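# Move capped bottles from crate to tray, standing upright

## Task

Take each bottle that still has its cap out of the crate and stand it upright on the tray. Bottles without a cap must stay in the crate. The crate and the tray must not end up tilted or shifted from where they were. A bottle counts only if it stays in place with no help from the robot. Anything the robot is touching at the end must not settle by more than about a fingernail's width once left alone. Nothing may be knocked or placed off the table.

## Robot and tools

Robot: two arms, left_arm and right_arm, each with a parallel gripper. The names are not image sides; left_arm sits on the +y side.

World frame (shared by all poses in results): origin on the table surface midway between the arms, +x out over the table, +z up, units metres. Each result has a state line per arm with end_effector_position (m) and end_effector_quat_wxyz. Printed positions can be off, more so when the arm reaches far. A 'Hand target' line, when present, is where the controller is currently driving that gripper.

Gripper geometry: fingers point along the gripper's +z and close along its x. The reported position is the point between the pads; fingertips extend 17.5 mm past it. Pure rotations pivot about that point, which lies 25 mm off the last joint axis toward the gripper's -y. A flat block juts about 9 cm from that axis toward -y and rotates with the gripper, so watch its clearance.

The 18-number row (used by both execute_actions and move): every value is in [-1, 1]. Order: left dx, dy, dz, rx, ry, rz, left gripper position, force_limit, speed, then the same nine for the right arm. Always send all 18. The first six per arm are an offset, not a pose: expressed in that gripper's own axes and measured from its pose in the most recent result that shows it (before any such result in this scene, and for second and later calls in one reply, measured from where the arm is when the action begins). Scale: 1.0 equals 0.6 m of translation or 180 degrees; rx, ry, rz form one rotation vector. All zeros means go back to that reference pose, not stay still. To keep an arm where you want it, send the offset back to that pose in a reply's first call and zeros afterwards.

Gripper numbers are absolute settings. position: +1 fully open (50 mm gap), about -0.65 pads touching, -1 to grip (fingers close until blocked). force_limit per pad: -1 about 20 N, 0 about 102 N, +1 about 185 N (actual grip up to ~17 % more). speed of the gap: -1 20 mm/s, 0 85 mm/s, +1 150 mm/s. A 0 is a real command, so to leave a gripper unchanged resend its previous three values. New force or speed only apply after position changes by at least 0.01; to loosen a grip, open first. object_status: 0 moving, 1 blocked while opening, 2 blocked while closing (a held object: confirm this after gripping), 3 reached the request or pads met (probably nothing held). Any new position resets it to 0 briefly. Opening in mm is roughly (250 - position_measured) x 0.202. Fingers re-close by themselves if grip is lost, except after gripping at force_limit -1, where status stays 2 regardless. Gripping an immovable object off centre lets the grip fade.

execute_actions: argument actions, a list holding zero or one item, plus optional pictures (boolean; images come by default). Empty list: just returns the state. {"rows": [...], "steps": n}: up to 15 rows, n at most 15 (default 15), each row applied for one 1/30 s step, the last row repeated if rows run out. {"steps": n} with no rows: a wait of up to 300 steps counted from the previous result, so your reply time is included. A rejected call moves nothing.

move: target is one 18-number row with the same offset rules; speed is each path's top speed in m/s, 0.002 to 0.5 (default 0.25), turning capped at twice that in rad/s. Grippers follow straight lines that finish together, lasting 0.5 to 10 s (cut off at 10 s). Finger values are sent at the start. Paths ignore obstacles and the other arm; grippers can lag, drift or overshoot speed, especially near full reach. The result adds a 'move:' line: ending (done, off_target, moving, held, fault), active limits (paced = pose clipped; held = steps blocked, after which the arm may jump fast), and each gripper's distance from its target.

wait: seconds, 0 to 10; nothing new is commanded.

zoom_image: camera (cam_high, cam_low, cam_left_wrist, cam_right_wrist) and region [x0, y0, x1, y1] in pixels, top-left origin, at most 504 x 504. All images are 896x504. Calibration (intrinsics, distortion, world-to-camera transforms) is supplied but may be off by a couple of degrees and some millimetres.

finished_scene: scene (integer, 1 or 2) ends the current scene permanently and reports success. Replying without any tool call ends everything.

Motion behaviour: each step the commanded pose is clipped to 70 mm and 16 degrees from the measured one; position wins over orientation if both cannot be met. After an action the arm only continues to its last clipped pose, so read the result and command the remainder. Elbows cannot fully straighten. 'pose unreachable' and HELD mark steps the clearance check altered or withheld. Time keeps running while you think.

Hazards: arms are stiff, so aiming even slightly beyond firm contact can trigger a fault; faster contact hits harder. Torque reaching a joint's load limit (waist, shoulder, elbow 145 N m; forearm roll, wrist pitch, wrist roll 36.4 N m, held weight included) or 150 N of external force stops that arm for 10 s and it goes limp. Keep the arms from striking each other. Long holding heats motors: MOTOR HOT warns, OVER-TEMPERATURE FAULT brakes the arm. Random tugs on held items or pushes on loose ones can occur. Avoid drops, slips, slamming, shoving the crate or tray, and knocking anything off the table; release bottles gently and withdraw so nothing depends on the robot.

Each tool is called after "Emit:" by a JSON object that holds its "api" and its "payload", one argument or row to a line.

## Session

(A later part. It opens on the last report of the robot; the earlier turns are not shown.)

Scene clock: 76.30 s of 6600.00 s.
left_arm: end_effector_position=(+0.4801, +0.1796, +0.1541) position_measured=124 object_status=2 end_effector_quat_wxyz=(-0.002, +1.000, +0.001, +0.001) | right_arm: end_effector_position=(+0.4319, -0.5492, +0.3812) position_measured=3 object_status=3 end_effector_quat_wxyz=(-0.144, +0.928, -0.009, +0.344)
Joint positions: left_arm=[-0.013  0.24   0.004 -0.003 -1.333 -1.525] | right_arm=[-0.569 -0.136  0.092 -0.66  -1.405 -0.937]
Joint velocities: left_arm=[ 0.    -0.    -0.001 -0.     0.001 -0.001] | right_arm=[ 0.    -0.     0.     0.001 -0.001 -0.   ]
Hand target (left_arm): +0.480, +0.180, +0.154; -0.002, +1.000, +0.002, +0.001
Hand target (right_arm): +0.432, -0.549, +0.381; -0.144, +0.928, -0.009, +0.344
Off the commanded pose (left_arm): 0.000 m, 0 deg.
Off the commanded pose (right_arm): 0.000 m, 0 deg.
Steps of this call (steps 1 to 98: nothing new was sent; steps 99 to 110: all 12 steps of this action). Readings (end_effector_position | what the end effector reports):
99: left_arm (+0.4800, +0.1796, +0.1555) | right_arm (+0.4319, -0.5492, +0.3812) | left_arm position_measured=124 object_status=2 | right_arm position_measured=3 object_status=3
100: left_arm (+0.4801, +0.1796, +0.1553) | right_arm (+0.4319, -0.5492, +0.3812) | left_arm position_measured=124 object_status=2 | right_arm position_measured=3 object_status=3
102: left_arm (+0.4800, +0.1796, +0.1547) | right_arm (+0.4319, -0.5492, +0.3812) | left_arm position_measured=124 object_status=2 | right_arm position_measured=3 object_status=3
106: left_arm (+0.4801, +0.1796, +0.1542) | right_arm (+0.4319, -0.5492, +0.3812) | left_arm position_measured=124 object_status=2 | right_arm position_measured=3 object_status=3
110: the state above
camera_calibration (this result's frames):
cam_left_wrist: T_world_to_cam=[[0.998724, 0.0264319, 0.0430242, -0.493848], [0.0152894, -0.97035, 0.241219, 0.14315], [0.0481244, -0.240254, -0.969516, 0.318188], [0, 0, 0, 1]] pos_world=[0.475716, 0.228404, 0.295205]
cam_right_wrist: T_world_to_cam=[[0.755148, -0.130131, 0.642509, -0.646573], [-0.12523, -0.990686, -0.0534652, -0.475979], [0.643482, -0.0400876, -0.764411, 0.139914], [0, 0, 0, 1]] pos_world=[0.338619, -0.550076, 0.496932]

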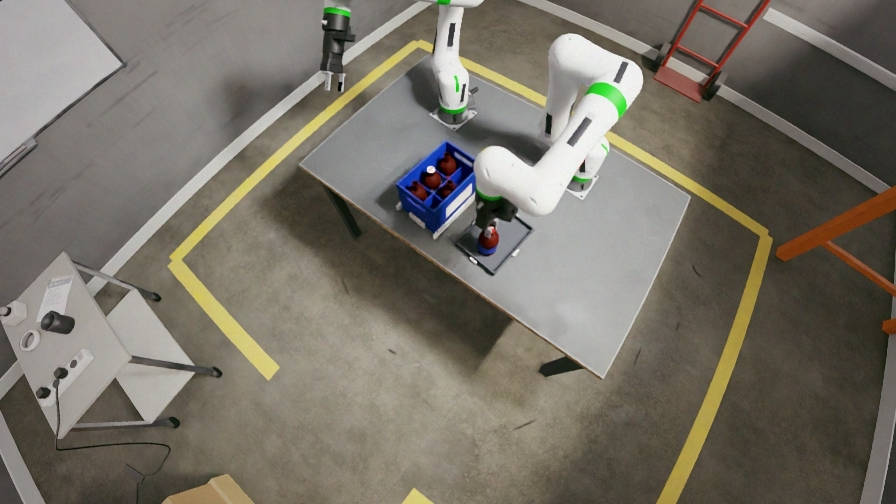

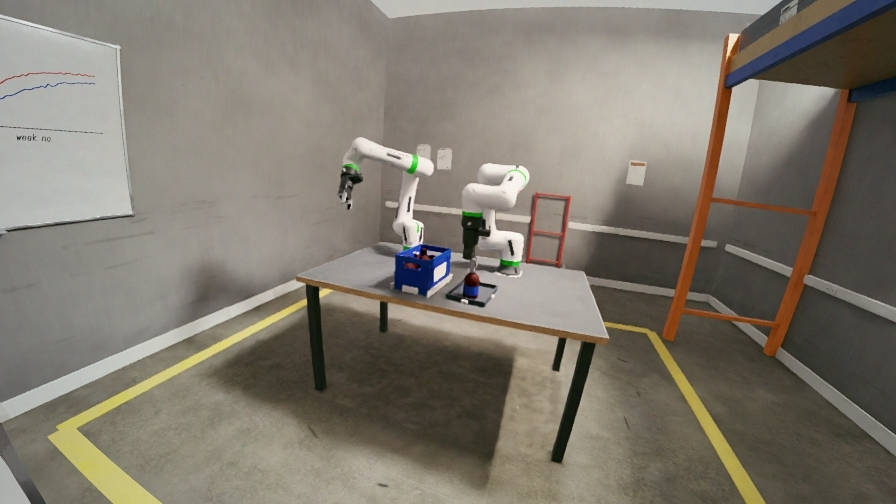

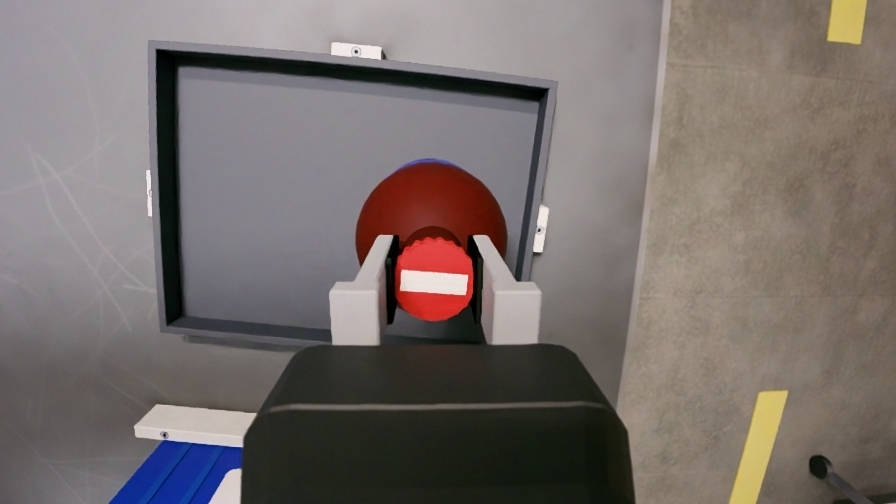

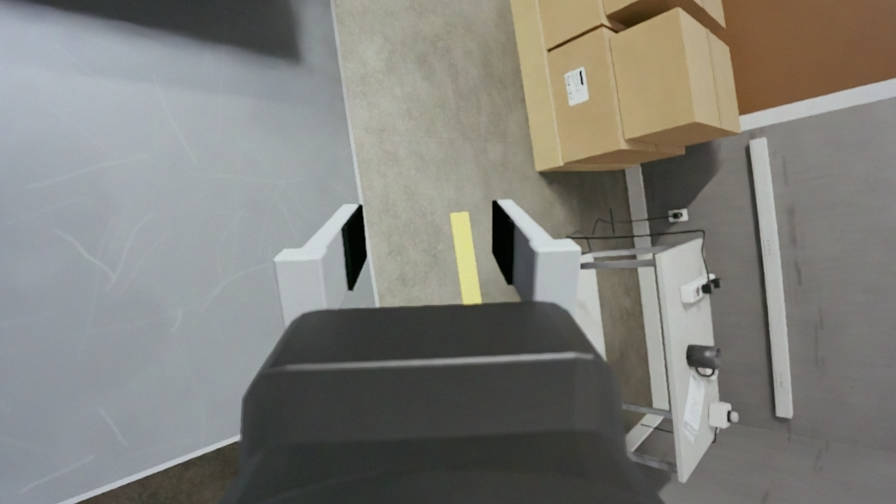

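Emit:
{"api": "execute_actions", "payload": {
  "actions": [
    {"rows":[[0,0,0,0,0,0,1,0,0,0,0,0,0,0,0,1,0,0]],"steps":10}
  ]
}}

Emit:
{"api": "zoom_image", "payload": {
  "camera": "cam_left_wrist",
  "region": [370, 220, 500, 330]
}}

Emit:
{"api": "move", "payload": {
  "target": [0,0,-0.105,0,0,0,1,0,0,0,0,0,0,0,0,1,0,0],
  "speed": 0.25
}}

Emit:
{"api": "move", "payload": {
  "target": [-0.122,0.526,-0.003,0,0,0,1,0,0,0,0,0,0,0,0,1,0,0],
  "speed": 0.35
}}

Scene clock: 81.60 s of 6600.00 s.
left_arm: end_effector_position=(+0.4801, +0.1797, +0.1540) position_measured=3 object_status=0 end_effector_quat_wxyz=(-0.002, +1.000, +0.002, +0.001) | right_arm: end_effector_position=(+0.4319, -0.5492, +0.3812) position_measured=3 object_status=3 end_effector_quat_wxyz=(-0.144, +0.928, -0.009, +0.344)
Joint positions: left_arm=[-0.013  0.24   0.004 -0.003 -1.333 -1.525] | right_arm=[-0.569 -0.136  0.092 -0.66  -1.405 -0.937]
Joint velocities: left_arm=[ 0.     0.001 -0.    -0.     0.001  0.003] | right_arm=[-0.001  0.    -0.001 -0.001  0.001 -0.   ]
Hand target (left_arm): +0.480, +0.180, +0.154; -0.002, +1.000, +0.001, +0.001
Hand target (right_arm): +0.432, -0.549, +0.381; -0.144, +0.928, -0.009, +0.344
Off the commanded pose (left_arm): 0.000 m, 0 deg.
Off the commanded pose (right_arm): 0.000 m, 0 deg.
Steps of this call (steps 1 to 90: nothing new was sent; then 1.97 s passed at rest; steps 91 to 100: all 10 steps of this action). Readings (end_effector_position | what the end effector reports):
91: left_arm (+0.4801, +0.1797, +0.1540) | right_arm (+0.4319, -0.5492, +0.3812) | left_arm position_measured=116 object_status=0 | right_arm position_measured=3 object_status=3
92: left_arm (+0.4801, +0.1797, +0.1540) | right_arm (+0.4319, -0.5492, +0.3812) | left_arm position_measured=102 object_status=0 | right_arm position_measured=3 object_status=3
94: left_arm (+0.4801, +0.1797, +0.1540) | right_arm (+0.4319, -0.5492, +0.3812) | left_arm position_measured=73 object_status=0 | right_arm position_measured=3 object_status=3
98: left_arm (+0.4801, +0.1797, +0.1540) | right_arm (+0.4319, -0.5492, +0.3812) | left_arm position_measured=17 object_status=0 | right_arm position_measured=3 object_status=3
100: the state above
camera_calibration (this result's frames):
cam_left_wrist: T_world_to_cam=[[0.998721, 0.0265566, 0.0430219, -0.493883], [0.0154111, -0.970348, 0.241219, 0.143158], [0.0481522, -0.240248, -0.969517, 0.31816], [0, 0, 0, 1]] pos_world=[0.475725, 0.228466, 0.295177]
cam_right_wrist: T_world_to_cam=[[0.755147, -0.130131, 0.642509, -0.646573], [-0.12523, -0.990686, -0.0534651, -0.475979], [0.643482, -0.0400876, -0.76441, 0.139914], [0, 0, 0, 1]] pos_world=[0.338619, -0.550076, 0.496932]

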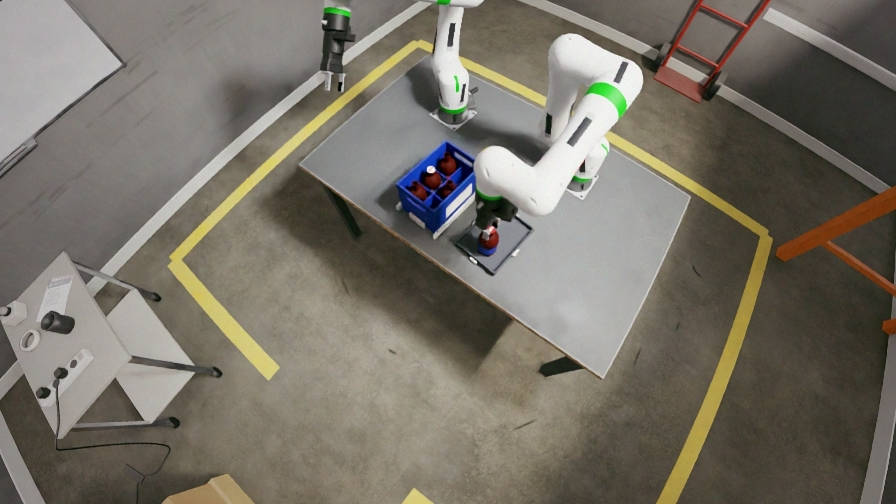

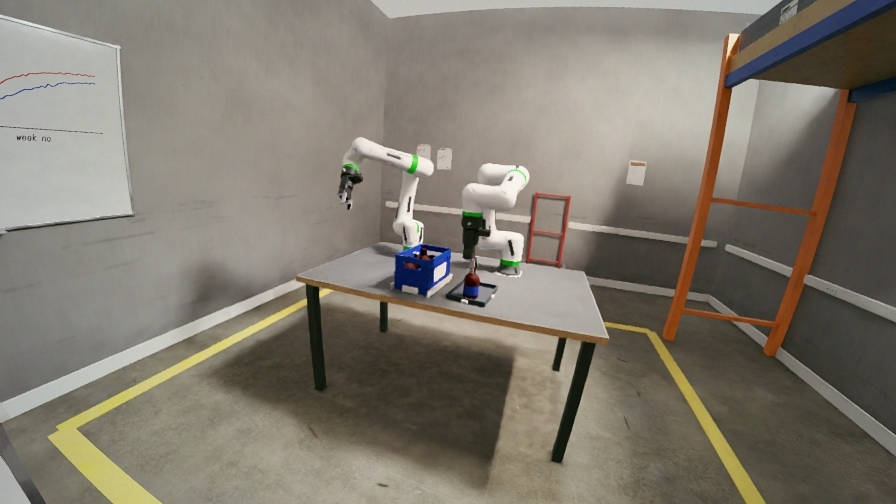

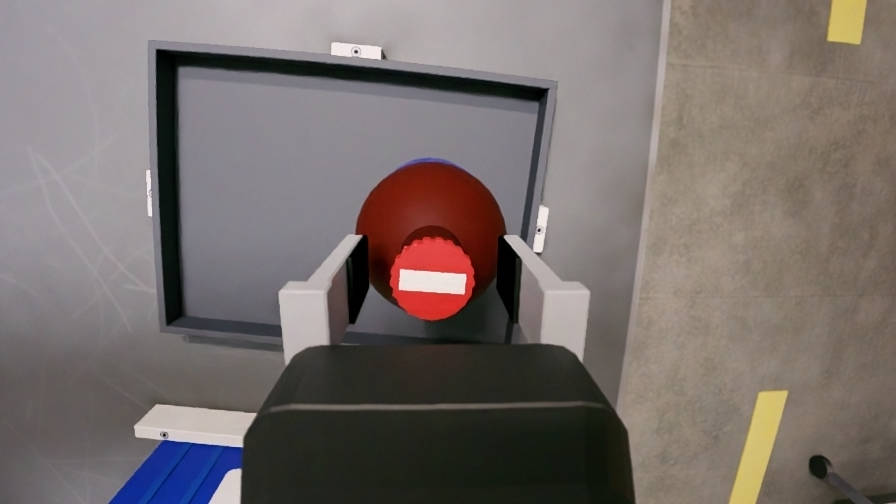

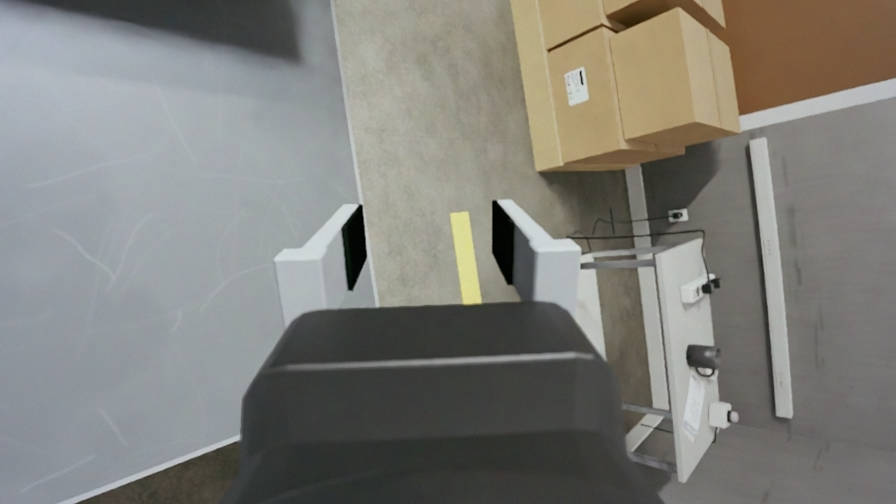

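Region (370, 220, 500, 330) of cam_left_wrist's 896x504 image, scaled by 3.877, with more detail than that image has; it fills the top 426 rows of this view, and the rest is white.

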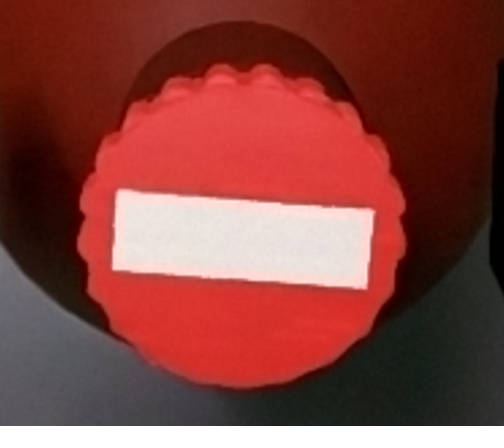

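Scene clock: 82.70 s of 6600.00 s.
left_arm: end_effector_position=(+0.4799, +0.1795, +0.2170) position_measured=3 object_status=3 end_effector_quat_wxyz=(-0.002, +1.000, +0.002, +0.001) | right_arm: end_effector_position=(+0.4319, -0.5492, +0.3812) position_measured=3 object_status=3 end_effector_quat_wxyz=(-0.144, +0.928, -0.009, +0.344)
Joint positions: left_arm=[-0.013  0.214  0.12  -0.003 -1.475 -1.526] | right_arm=[-0.569 -0.136  0.092 -0.66  -1.405 -0.937]
Joint velocities: left_arm=[ 0.     0.     0.004 -0.    -0.002 -0.   ] | right_arm=[-0.001  0.     0.    -0.001 -0.002  0.   ]
Hand target (left_arm): +0.480, +0.180, +0.217; -0.002, +1.000, +0.002, +0.001
Hand target (right_arm): +0.432, -0.549, +0.381; -0.144, +0.928, -0.009, +0.344
Off the commanded pose (left_arm): 0.000 m, 0 deg.
Off the commanded pose (right_arm): 0.000 m, 0 deg.
move: done
camera_calibration (this result's frames):
cam_left_wrist: T_world_to_cam=[[0.998713, 0.0265752, 0.0432037, -0.496429], [0.015384, -0.970342, 0.241248, 0.127804], [0.0483335, -0.240272, -0.969501, 0.379082], [0, 0, 0, 1]] pos_world=[0.475501, 0.228289, 0.358135]
cam_right_wrist: T_world_to_cam=[[0.755147, -0.130131, 0.642509, -0.646573], [-0.12523, -0.990686, -0.0534651, -0.475979], [0.643483, -0.0400877, -0.76441, 0.139914], [0, 0, 0, 1]] pos_world=[0.338619, -0.550076, 0.496932]

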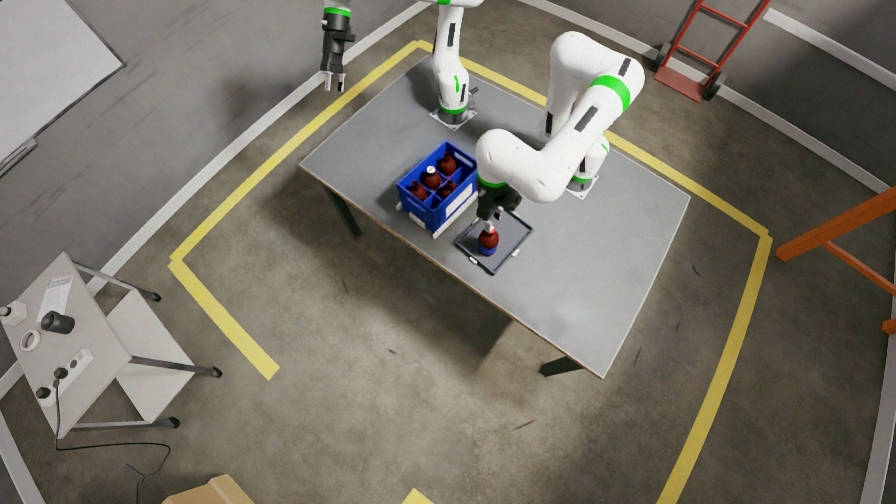

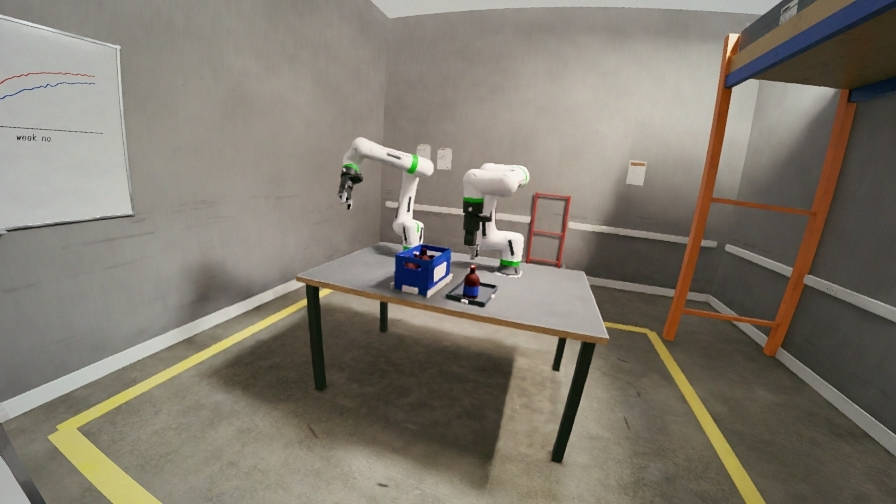

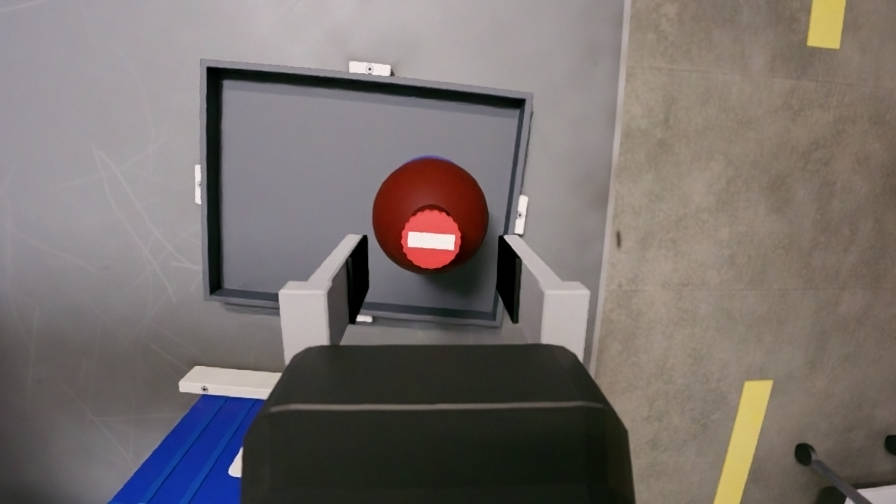

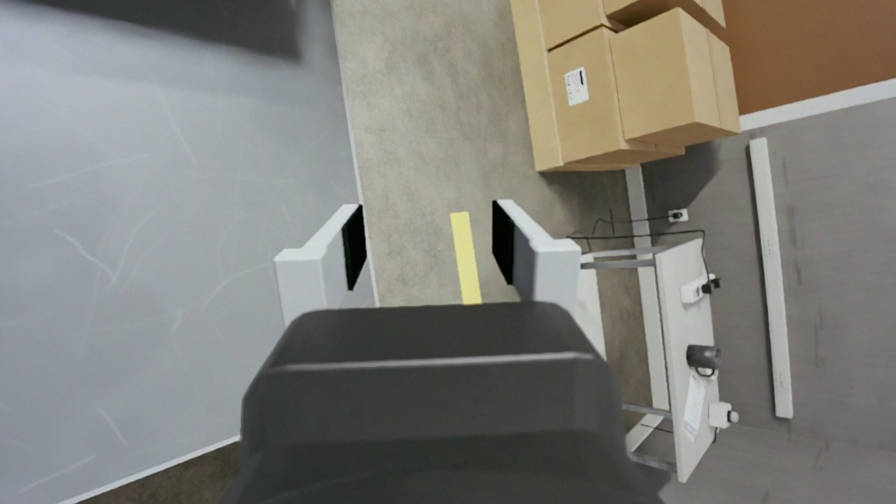

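Scene clock: 84.23 s of 6600.00 s.
left_arm: end_effector_position=(+0.4069, -0.1358, +0.2177) position_measured=3 object_status=3 end_effector_quat_wxyz=(-0.002, +1.000, +0.002, +0.001) | right_arm: end_effector_position=(+0.4319, -0.5492, +0.3812) position_measured=3 object_status=3 end_effector_quat_wxyz=(-0.144, +0.928, -0.009, +0.344)
Joint positions: left_arm=[-0.586  0.497  0.499 -0.004 -1.573 -0.953] | right_arm=[-0.569 -0.136  0.092 -0.66  -1.405 -0.937]
Joint velocities: left_arm=[-0.002  0.007  0.009 -0.001 -0.006  0.001] | right_arm=[ 0.    -0.    -0.001  0.001 -0.001  0.   ]
Hand target (left_arm): +0.407, -0.136, +0.218; -0.002, +1.000, +0.002, +0.001
Hand target (right_arm): +0.432, -0.549, +0.381; -0.144, +0.928, -0.009, +0.344
Off the commanded pose (left_arm): 0.001 m, 0 deg.
Off the commanded pose (right_arm): 0.000 m, 0 deg.
move: done; limits=paced
camera_calibration (this result's frames):
cam_left_wrist: T_world_to_cam=[[0.998694, 0.0265444, 0.0436471, -0.415258], [0.0152624, -0.970418, 0.240949, -0.17712], [0.0487518, -0.239968, -0.969556, 0.307429], [0, 0, 0, 1]] pos_world=[0.402432, -0.0870843, 0.358871]
cam_right_wrist: T_world_to_cam=[[0.755147, -0.130131, 0.642509, -0.646573], [-0.125231, -0.990686, -0.0534652, -0.475979], [0.643483, -0.0400876, -0.76441, 0.139914], [0, 0, 0, 1]] pos_world=[0.338619, -0.550076, 0.496932]

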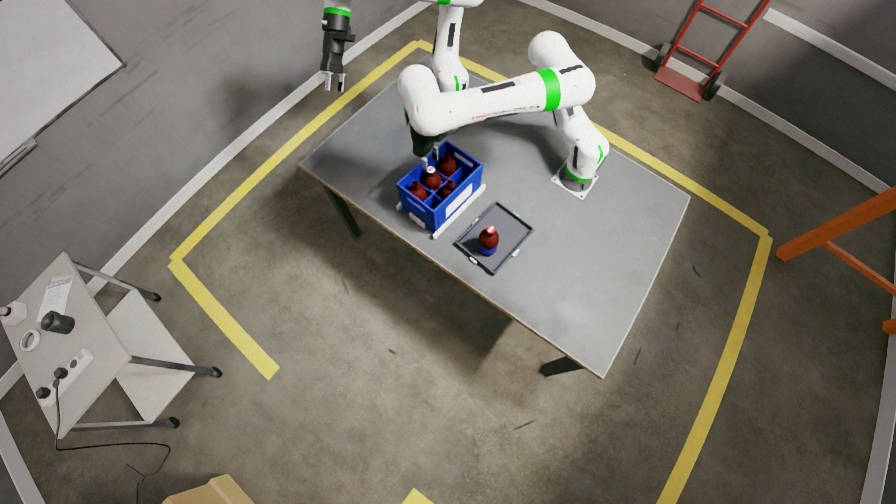

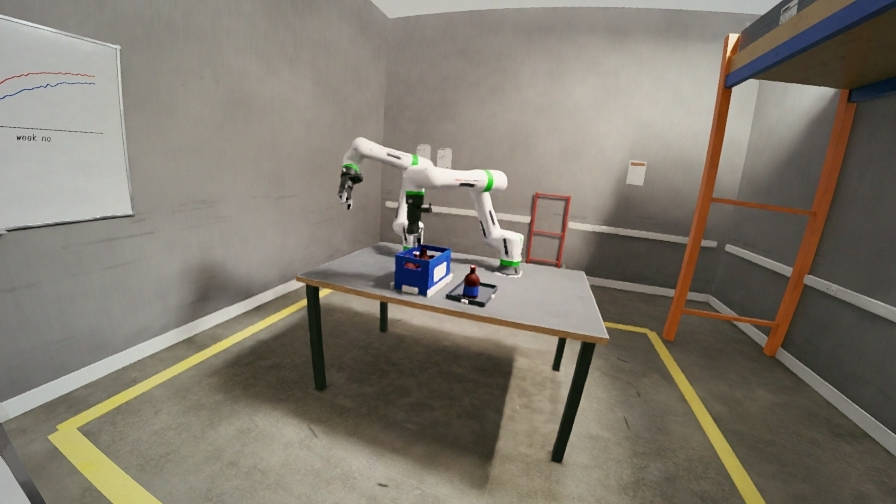

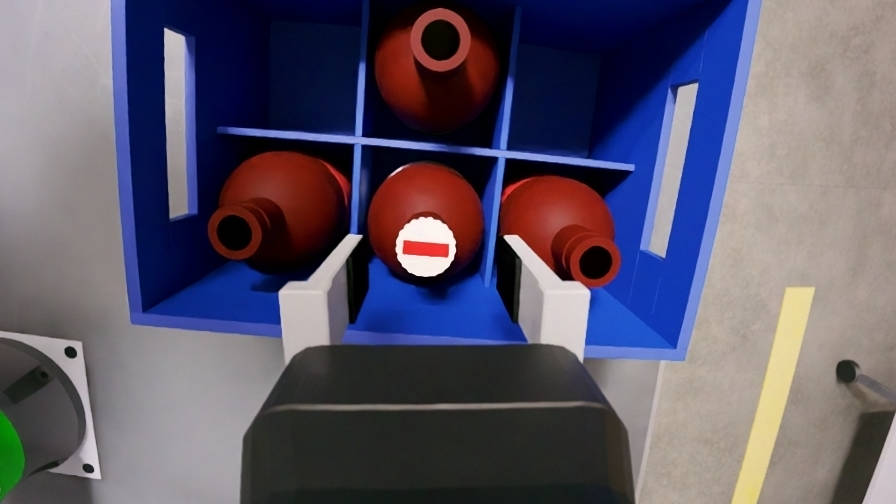

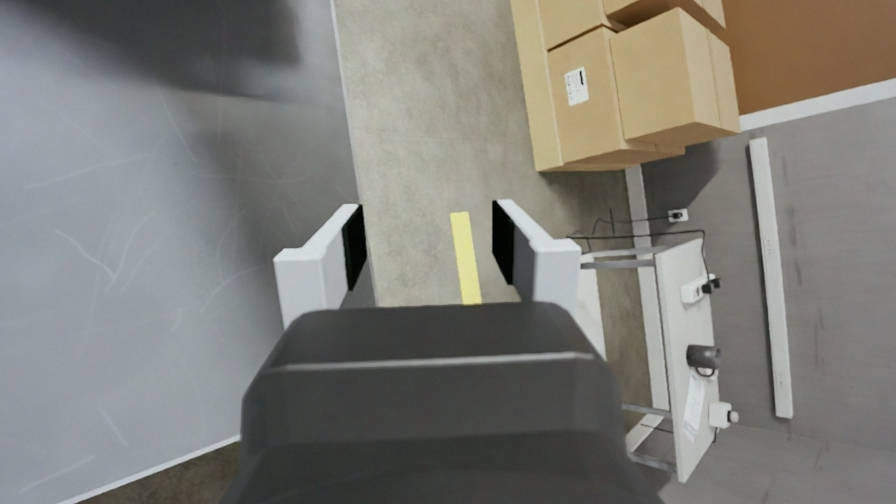

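Emit:
{"api": "move", "payload": {
  "target": [-0.0047,0.0055,0.102,0,0,0,0.7,0,0,0,0,0,0,0,0,1,0,0],
  "speed": 0.15
}}

Emit:
{"api": "execute_actions", "payload": {
  "actions": [
    {"rows":[[0,0,0,0,0,0,-1,0,-0.5,0,0,0,0,0,0,1,0,0]],"steps":15}
  ],
  "pictures": false
}}

Emit:
{"api": "move", "payload": {
  "target": [0,0,-0.32,0,0,0,-1,0,-0.5,0,0,0,0,0,0,1,0,0],
  "speed": 0.2
}}

Scene clock: 88.83 s of 6600.00 s.
left_arm: end_effector_position=(+0.4042, -0.1390, +0.1567) position_measured=48 object_status=3 end_effector_quat_wxyz=(-0.002, +1.000, +0.002, +0.001) | right_arm: end_effector_position=(+0.4319, -0.5492, +0.3812) position_measured=3 object_status=3 end_effector_quat_wxyz=(-0.144, +0.928, -0.009, +0.344)
Joint positions: left_arm=[-0.593  0.51   0.375 -0.004 -1.436 -0.946] | right_arm=[-0.569 -0.136  0.092 -0.66  -1.405 -0.937]
Joint velocities: left_arm=[-0.     0.001 -0.003  0.     0.004  0.   ] | right_arm=[-0.001 -0.    -0.001  0.001  0.    -0.   ]
Hand target (left_arm): +0.404, -0.139, +0.157; -0.002, +1.000, +0.002, +0.001
Hand target (right_arm): +0.432, -0.549, +0.381; -0.144, +0.928, -0.009, +0.344
Off the commanded pose (left_arm): 0.000 m, 0 deg.
Off the commanded pose (right_arm): 0.000 m, 0 deg.
After step 90, 0.73 s passed at rest.
move: done
camera_calibration (this result's frames):
cam_left_wrist: T_world_to_cam=[[0.998694, 0.0265214, 0.043657, -0.409899], [0.0152391, -0.970425, 0.24092, -0.165393], [0.0487554, -0.23994, -0.969563, 0.2476], [0, 0, 0, 1]] pos_world=[0.399813, -0.0902215, 0.297805]
cam_right_wrist: T_world_to_cam=[[0.755147, -0.130132, 0.642509, -0.646573], [-0.125231, -0.990686, -0.0534653, -0.475979], [0.643482, -0.0400876, -0.76441, 0.139914], [0, 0, 0, 1]] pos_world=[0.338619, -0.550076, 0.496932]

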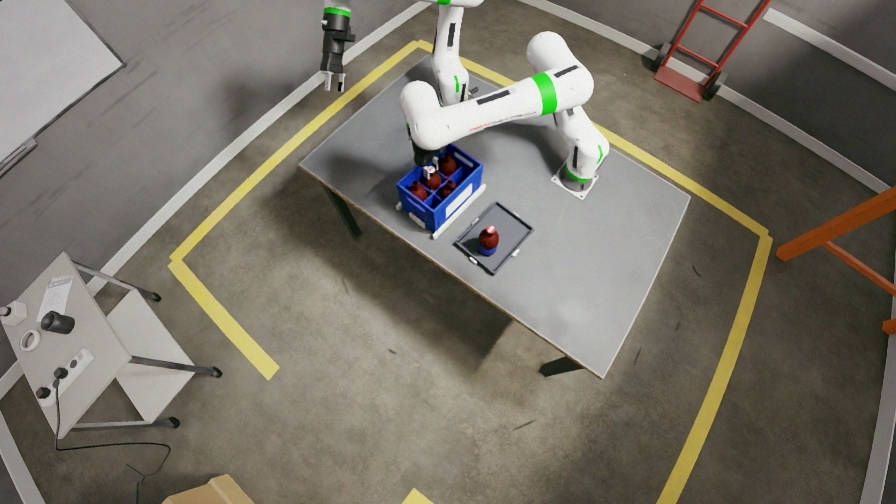

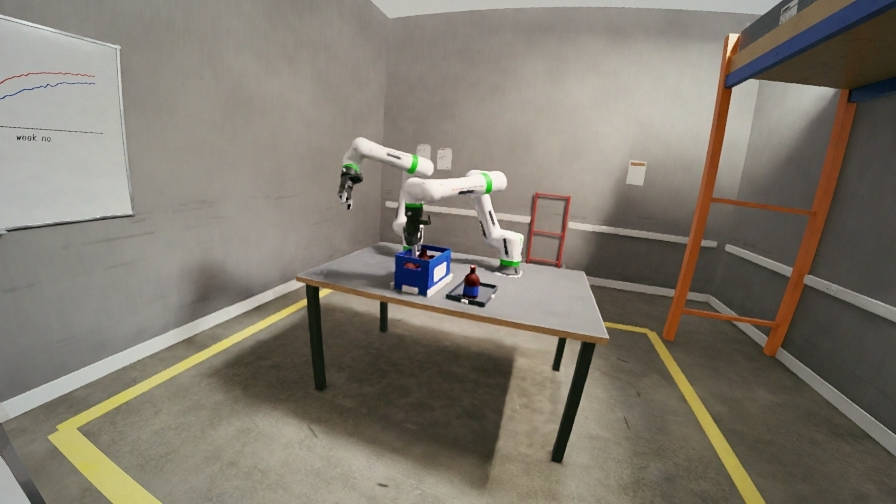

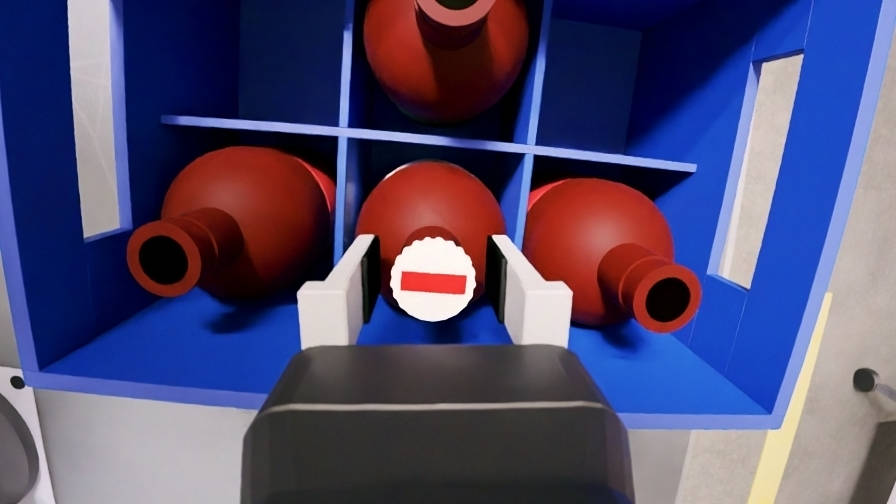

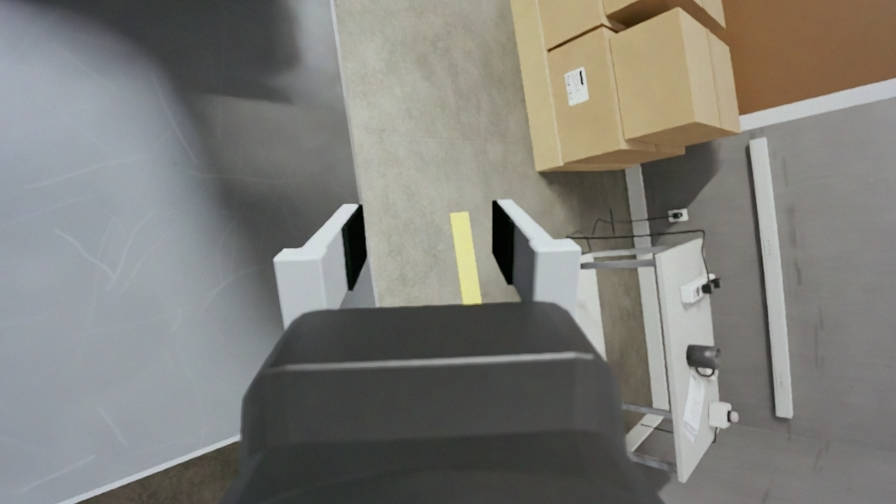

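Scene clock: 89.33 s of 6600.00 s.
left_arm: end_effector_position=(+0.4042, -0.1390, +0.1566) position_measured=124 object_status=0 end_effector_quat_wxyz=(-0.002, +1.000, +0.002, +0.001) | right_arm: end_effector_position=(+0.4319, -0.5492, +0.3812) position_measured=3 object_status=3 end_effector_quat_wxyz=(-0.144, +0.928, -0.009, +0.344)
Joint positions: left_arm=[-0.593  0.51   0.375 -0.004 -1.436 -0.946] | right_arm=[-0.569 -0.136  0.092 -0.66  -1.405 -0.937]
Joint velocities: left_arm=[ 0.    -0.    -0.    -0.     0.     0.001] | right_arm=[ 0.     0.    -0.001 -0.001 -0.001 -0.001]
Hand target (left_arm): +0.404, -0.139, +0.157; -0.002, +1.000, +0.002, +0.001
Hand target (right_arm): +0.432, -0.549, +0.381; -0.144, +0.928, -0.009, +0.344
Off the commanded pose (left_arm): 0.000 m, 0 deg.
Off the commanded pose (right_arm): 0.000 m, 0 deg.
Steps of this call (steps 1 to 15: all 15 steps of this action). Readings (end_effector_position | what the end effector reports):
1: left_arm (+0.4042, -0.1390, +0.1566) | right_arm (+0.4319, -0.5492, +0.3812) | left_arm position_measured=53 object_status=0 | right_arm position_measured=3 object_status=3
2: left_arm (+0.4042, -0.1390, +0.1566) | right_arm (+0.4319, -0.5492, +0.3812) | left_arm position_measured=61 object_status=0 | right_arm position_measured=3 object_status=3
4: left_arm (+0.4042, -0.1390, +0.1566) | right_arm (+0.4319, -0.5492, +0.3812) | left_arm position_measured=79 object_status=0 | right_arm position_measured=3 object_status=3
8: left_arm (+0.4042, -0.1390, +0.1566) | right_arm (+0.4319, -0.5492, +0.3812) | left_arm position_measured=113 object_status=0 | right_arm position_measured=3 object_status=3
15: the state above

Scene clock: 91.07 s of 6600.00 s.
left_arm: end_effector_position=(+0.4036, -0.1394, +0.3485) position_measured=124 object_status=2 end_effector_quat_wxyz=(-0.002, +1.000, +0.002, +0.001) | right_arm: end_effector_position=(+0.4319, -0.5492, +0.3812) position_measured=3 object_status=3 end_effector_quat_wxyz=(-0.144, +0.928, -0.009, +0.344)
Joint positions: left_arm=[-0.594  0.571  0.92  -0.004 -1.919 -0.947] | right_arm=[-0.569 -0.136  0.092 -0.66  -1.405 -0.937]
Joint velocities: left_arm=[-0.001  0.009  0.016 -0.001 -0.012  0.001] | right_arm=[-0.    -0.     0.    -0.001  0.     0.   ]
Hand target (left_arm): +0.404, -0.139, +0.349; -0.002, +1.000, +0.002, +0.001
Hand target (right_arm): +0.432, -0.549, +0.381; -0.144, +0.928, -0.009, +0.344
Off the commanded pose (left_arm): 0.000 m, 0 deg.
Off the commanded pose (right_arm): 0.000 m, 0 deg.
move: done
camera_calibration (this result's frames):
cam_left_wrist: T_world_to_cam=[[0.998685, 0.0266125, 0.0438196, -0.41764], [0.0152742, -0.970354, 0.241203, -0.212141], [0.0489396, -0.240217, -0.969485, 0.433378], [0, 0, 0, 1]] pos_world=[0.399121, -0.0906326, 0.489623]
cam_right_wrist: T_world_to_cam=[[0.755147, -0.130131, 0.642509, -0.646573], [-0.12523, -0.990686, -0.0534653, -0.475979], [0.643483, -0.0400875, -0.76441, 0.139914], [0, 0, 0, 1]] pos_world=[0.338619, -0.550076, 0.496932]

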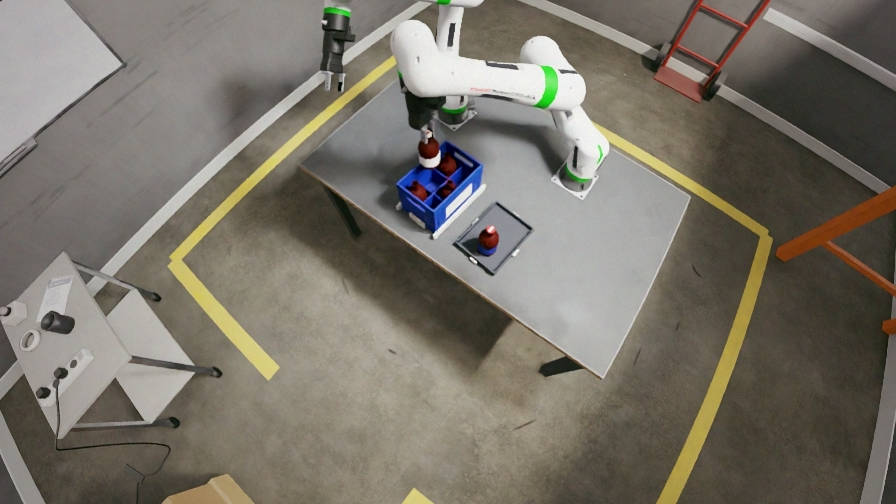

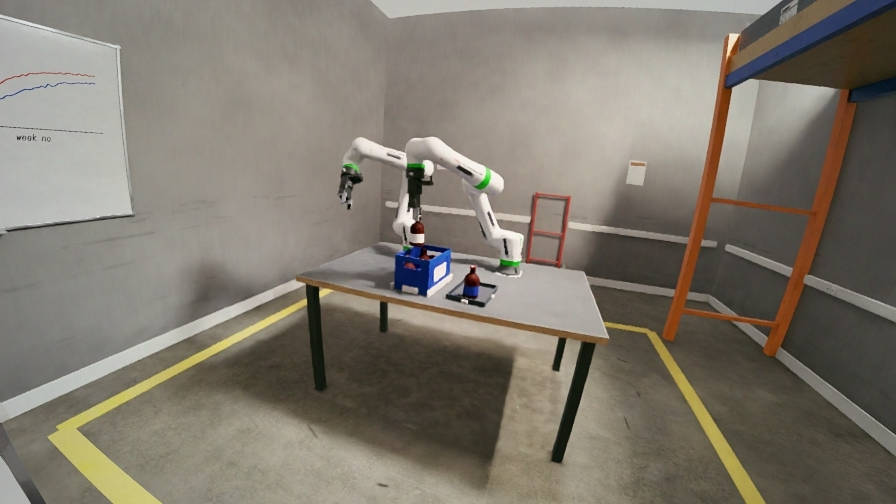

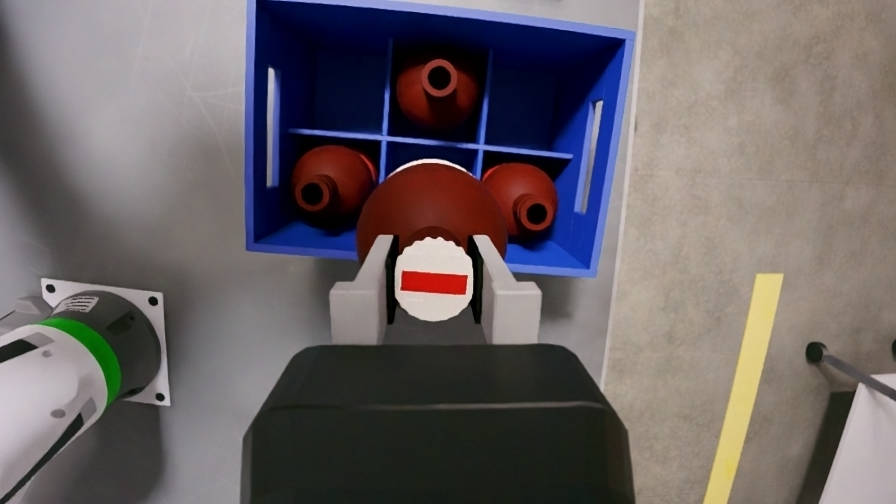

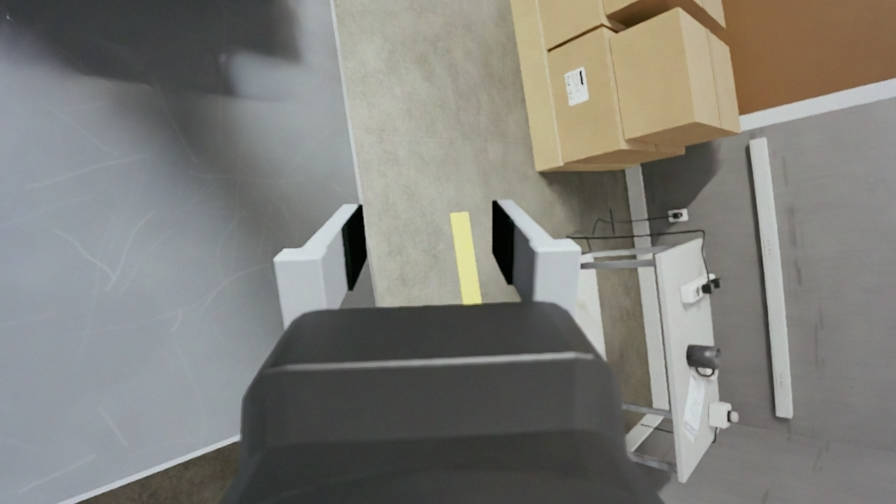

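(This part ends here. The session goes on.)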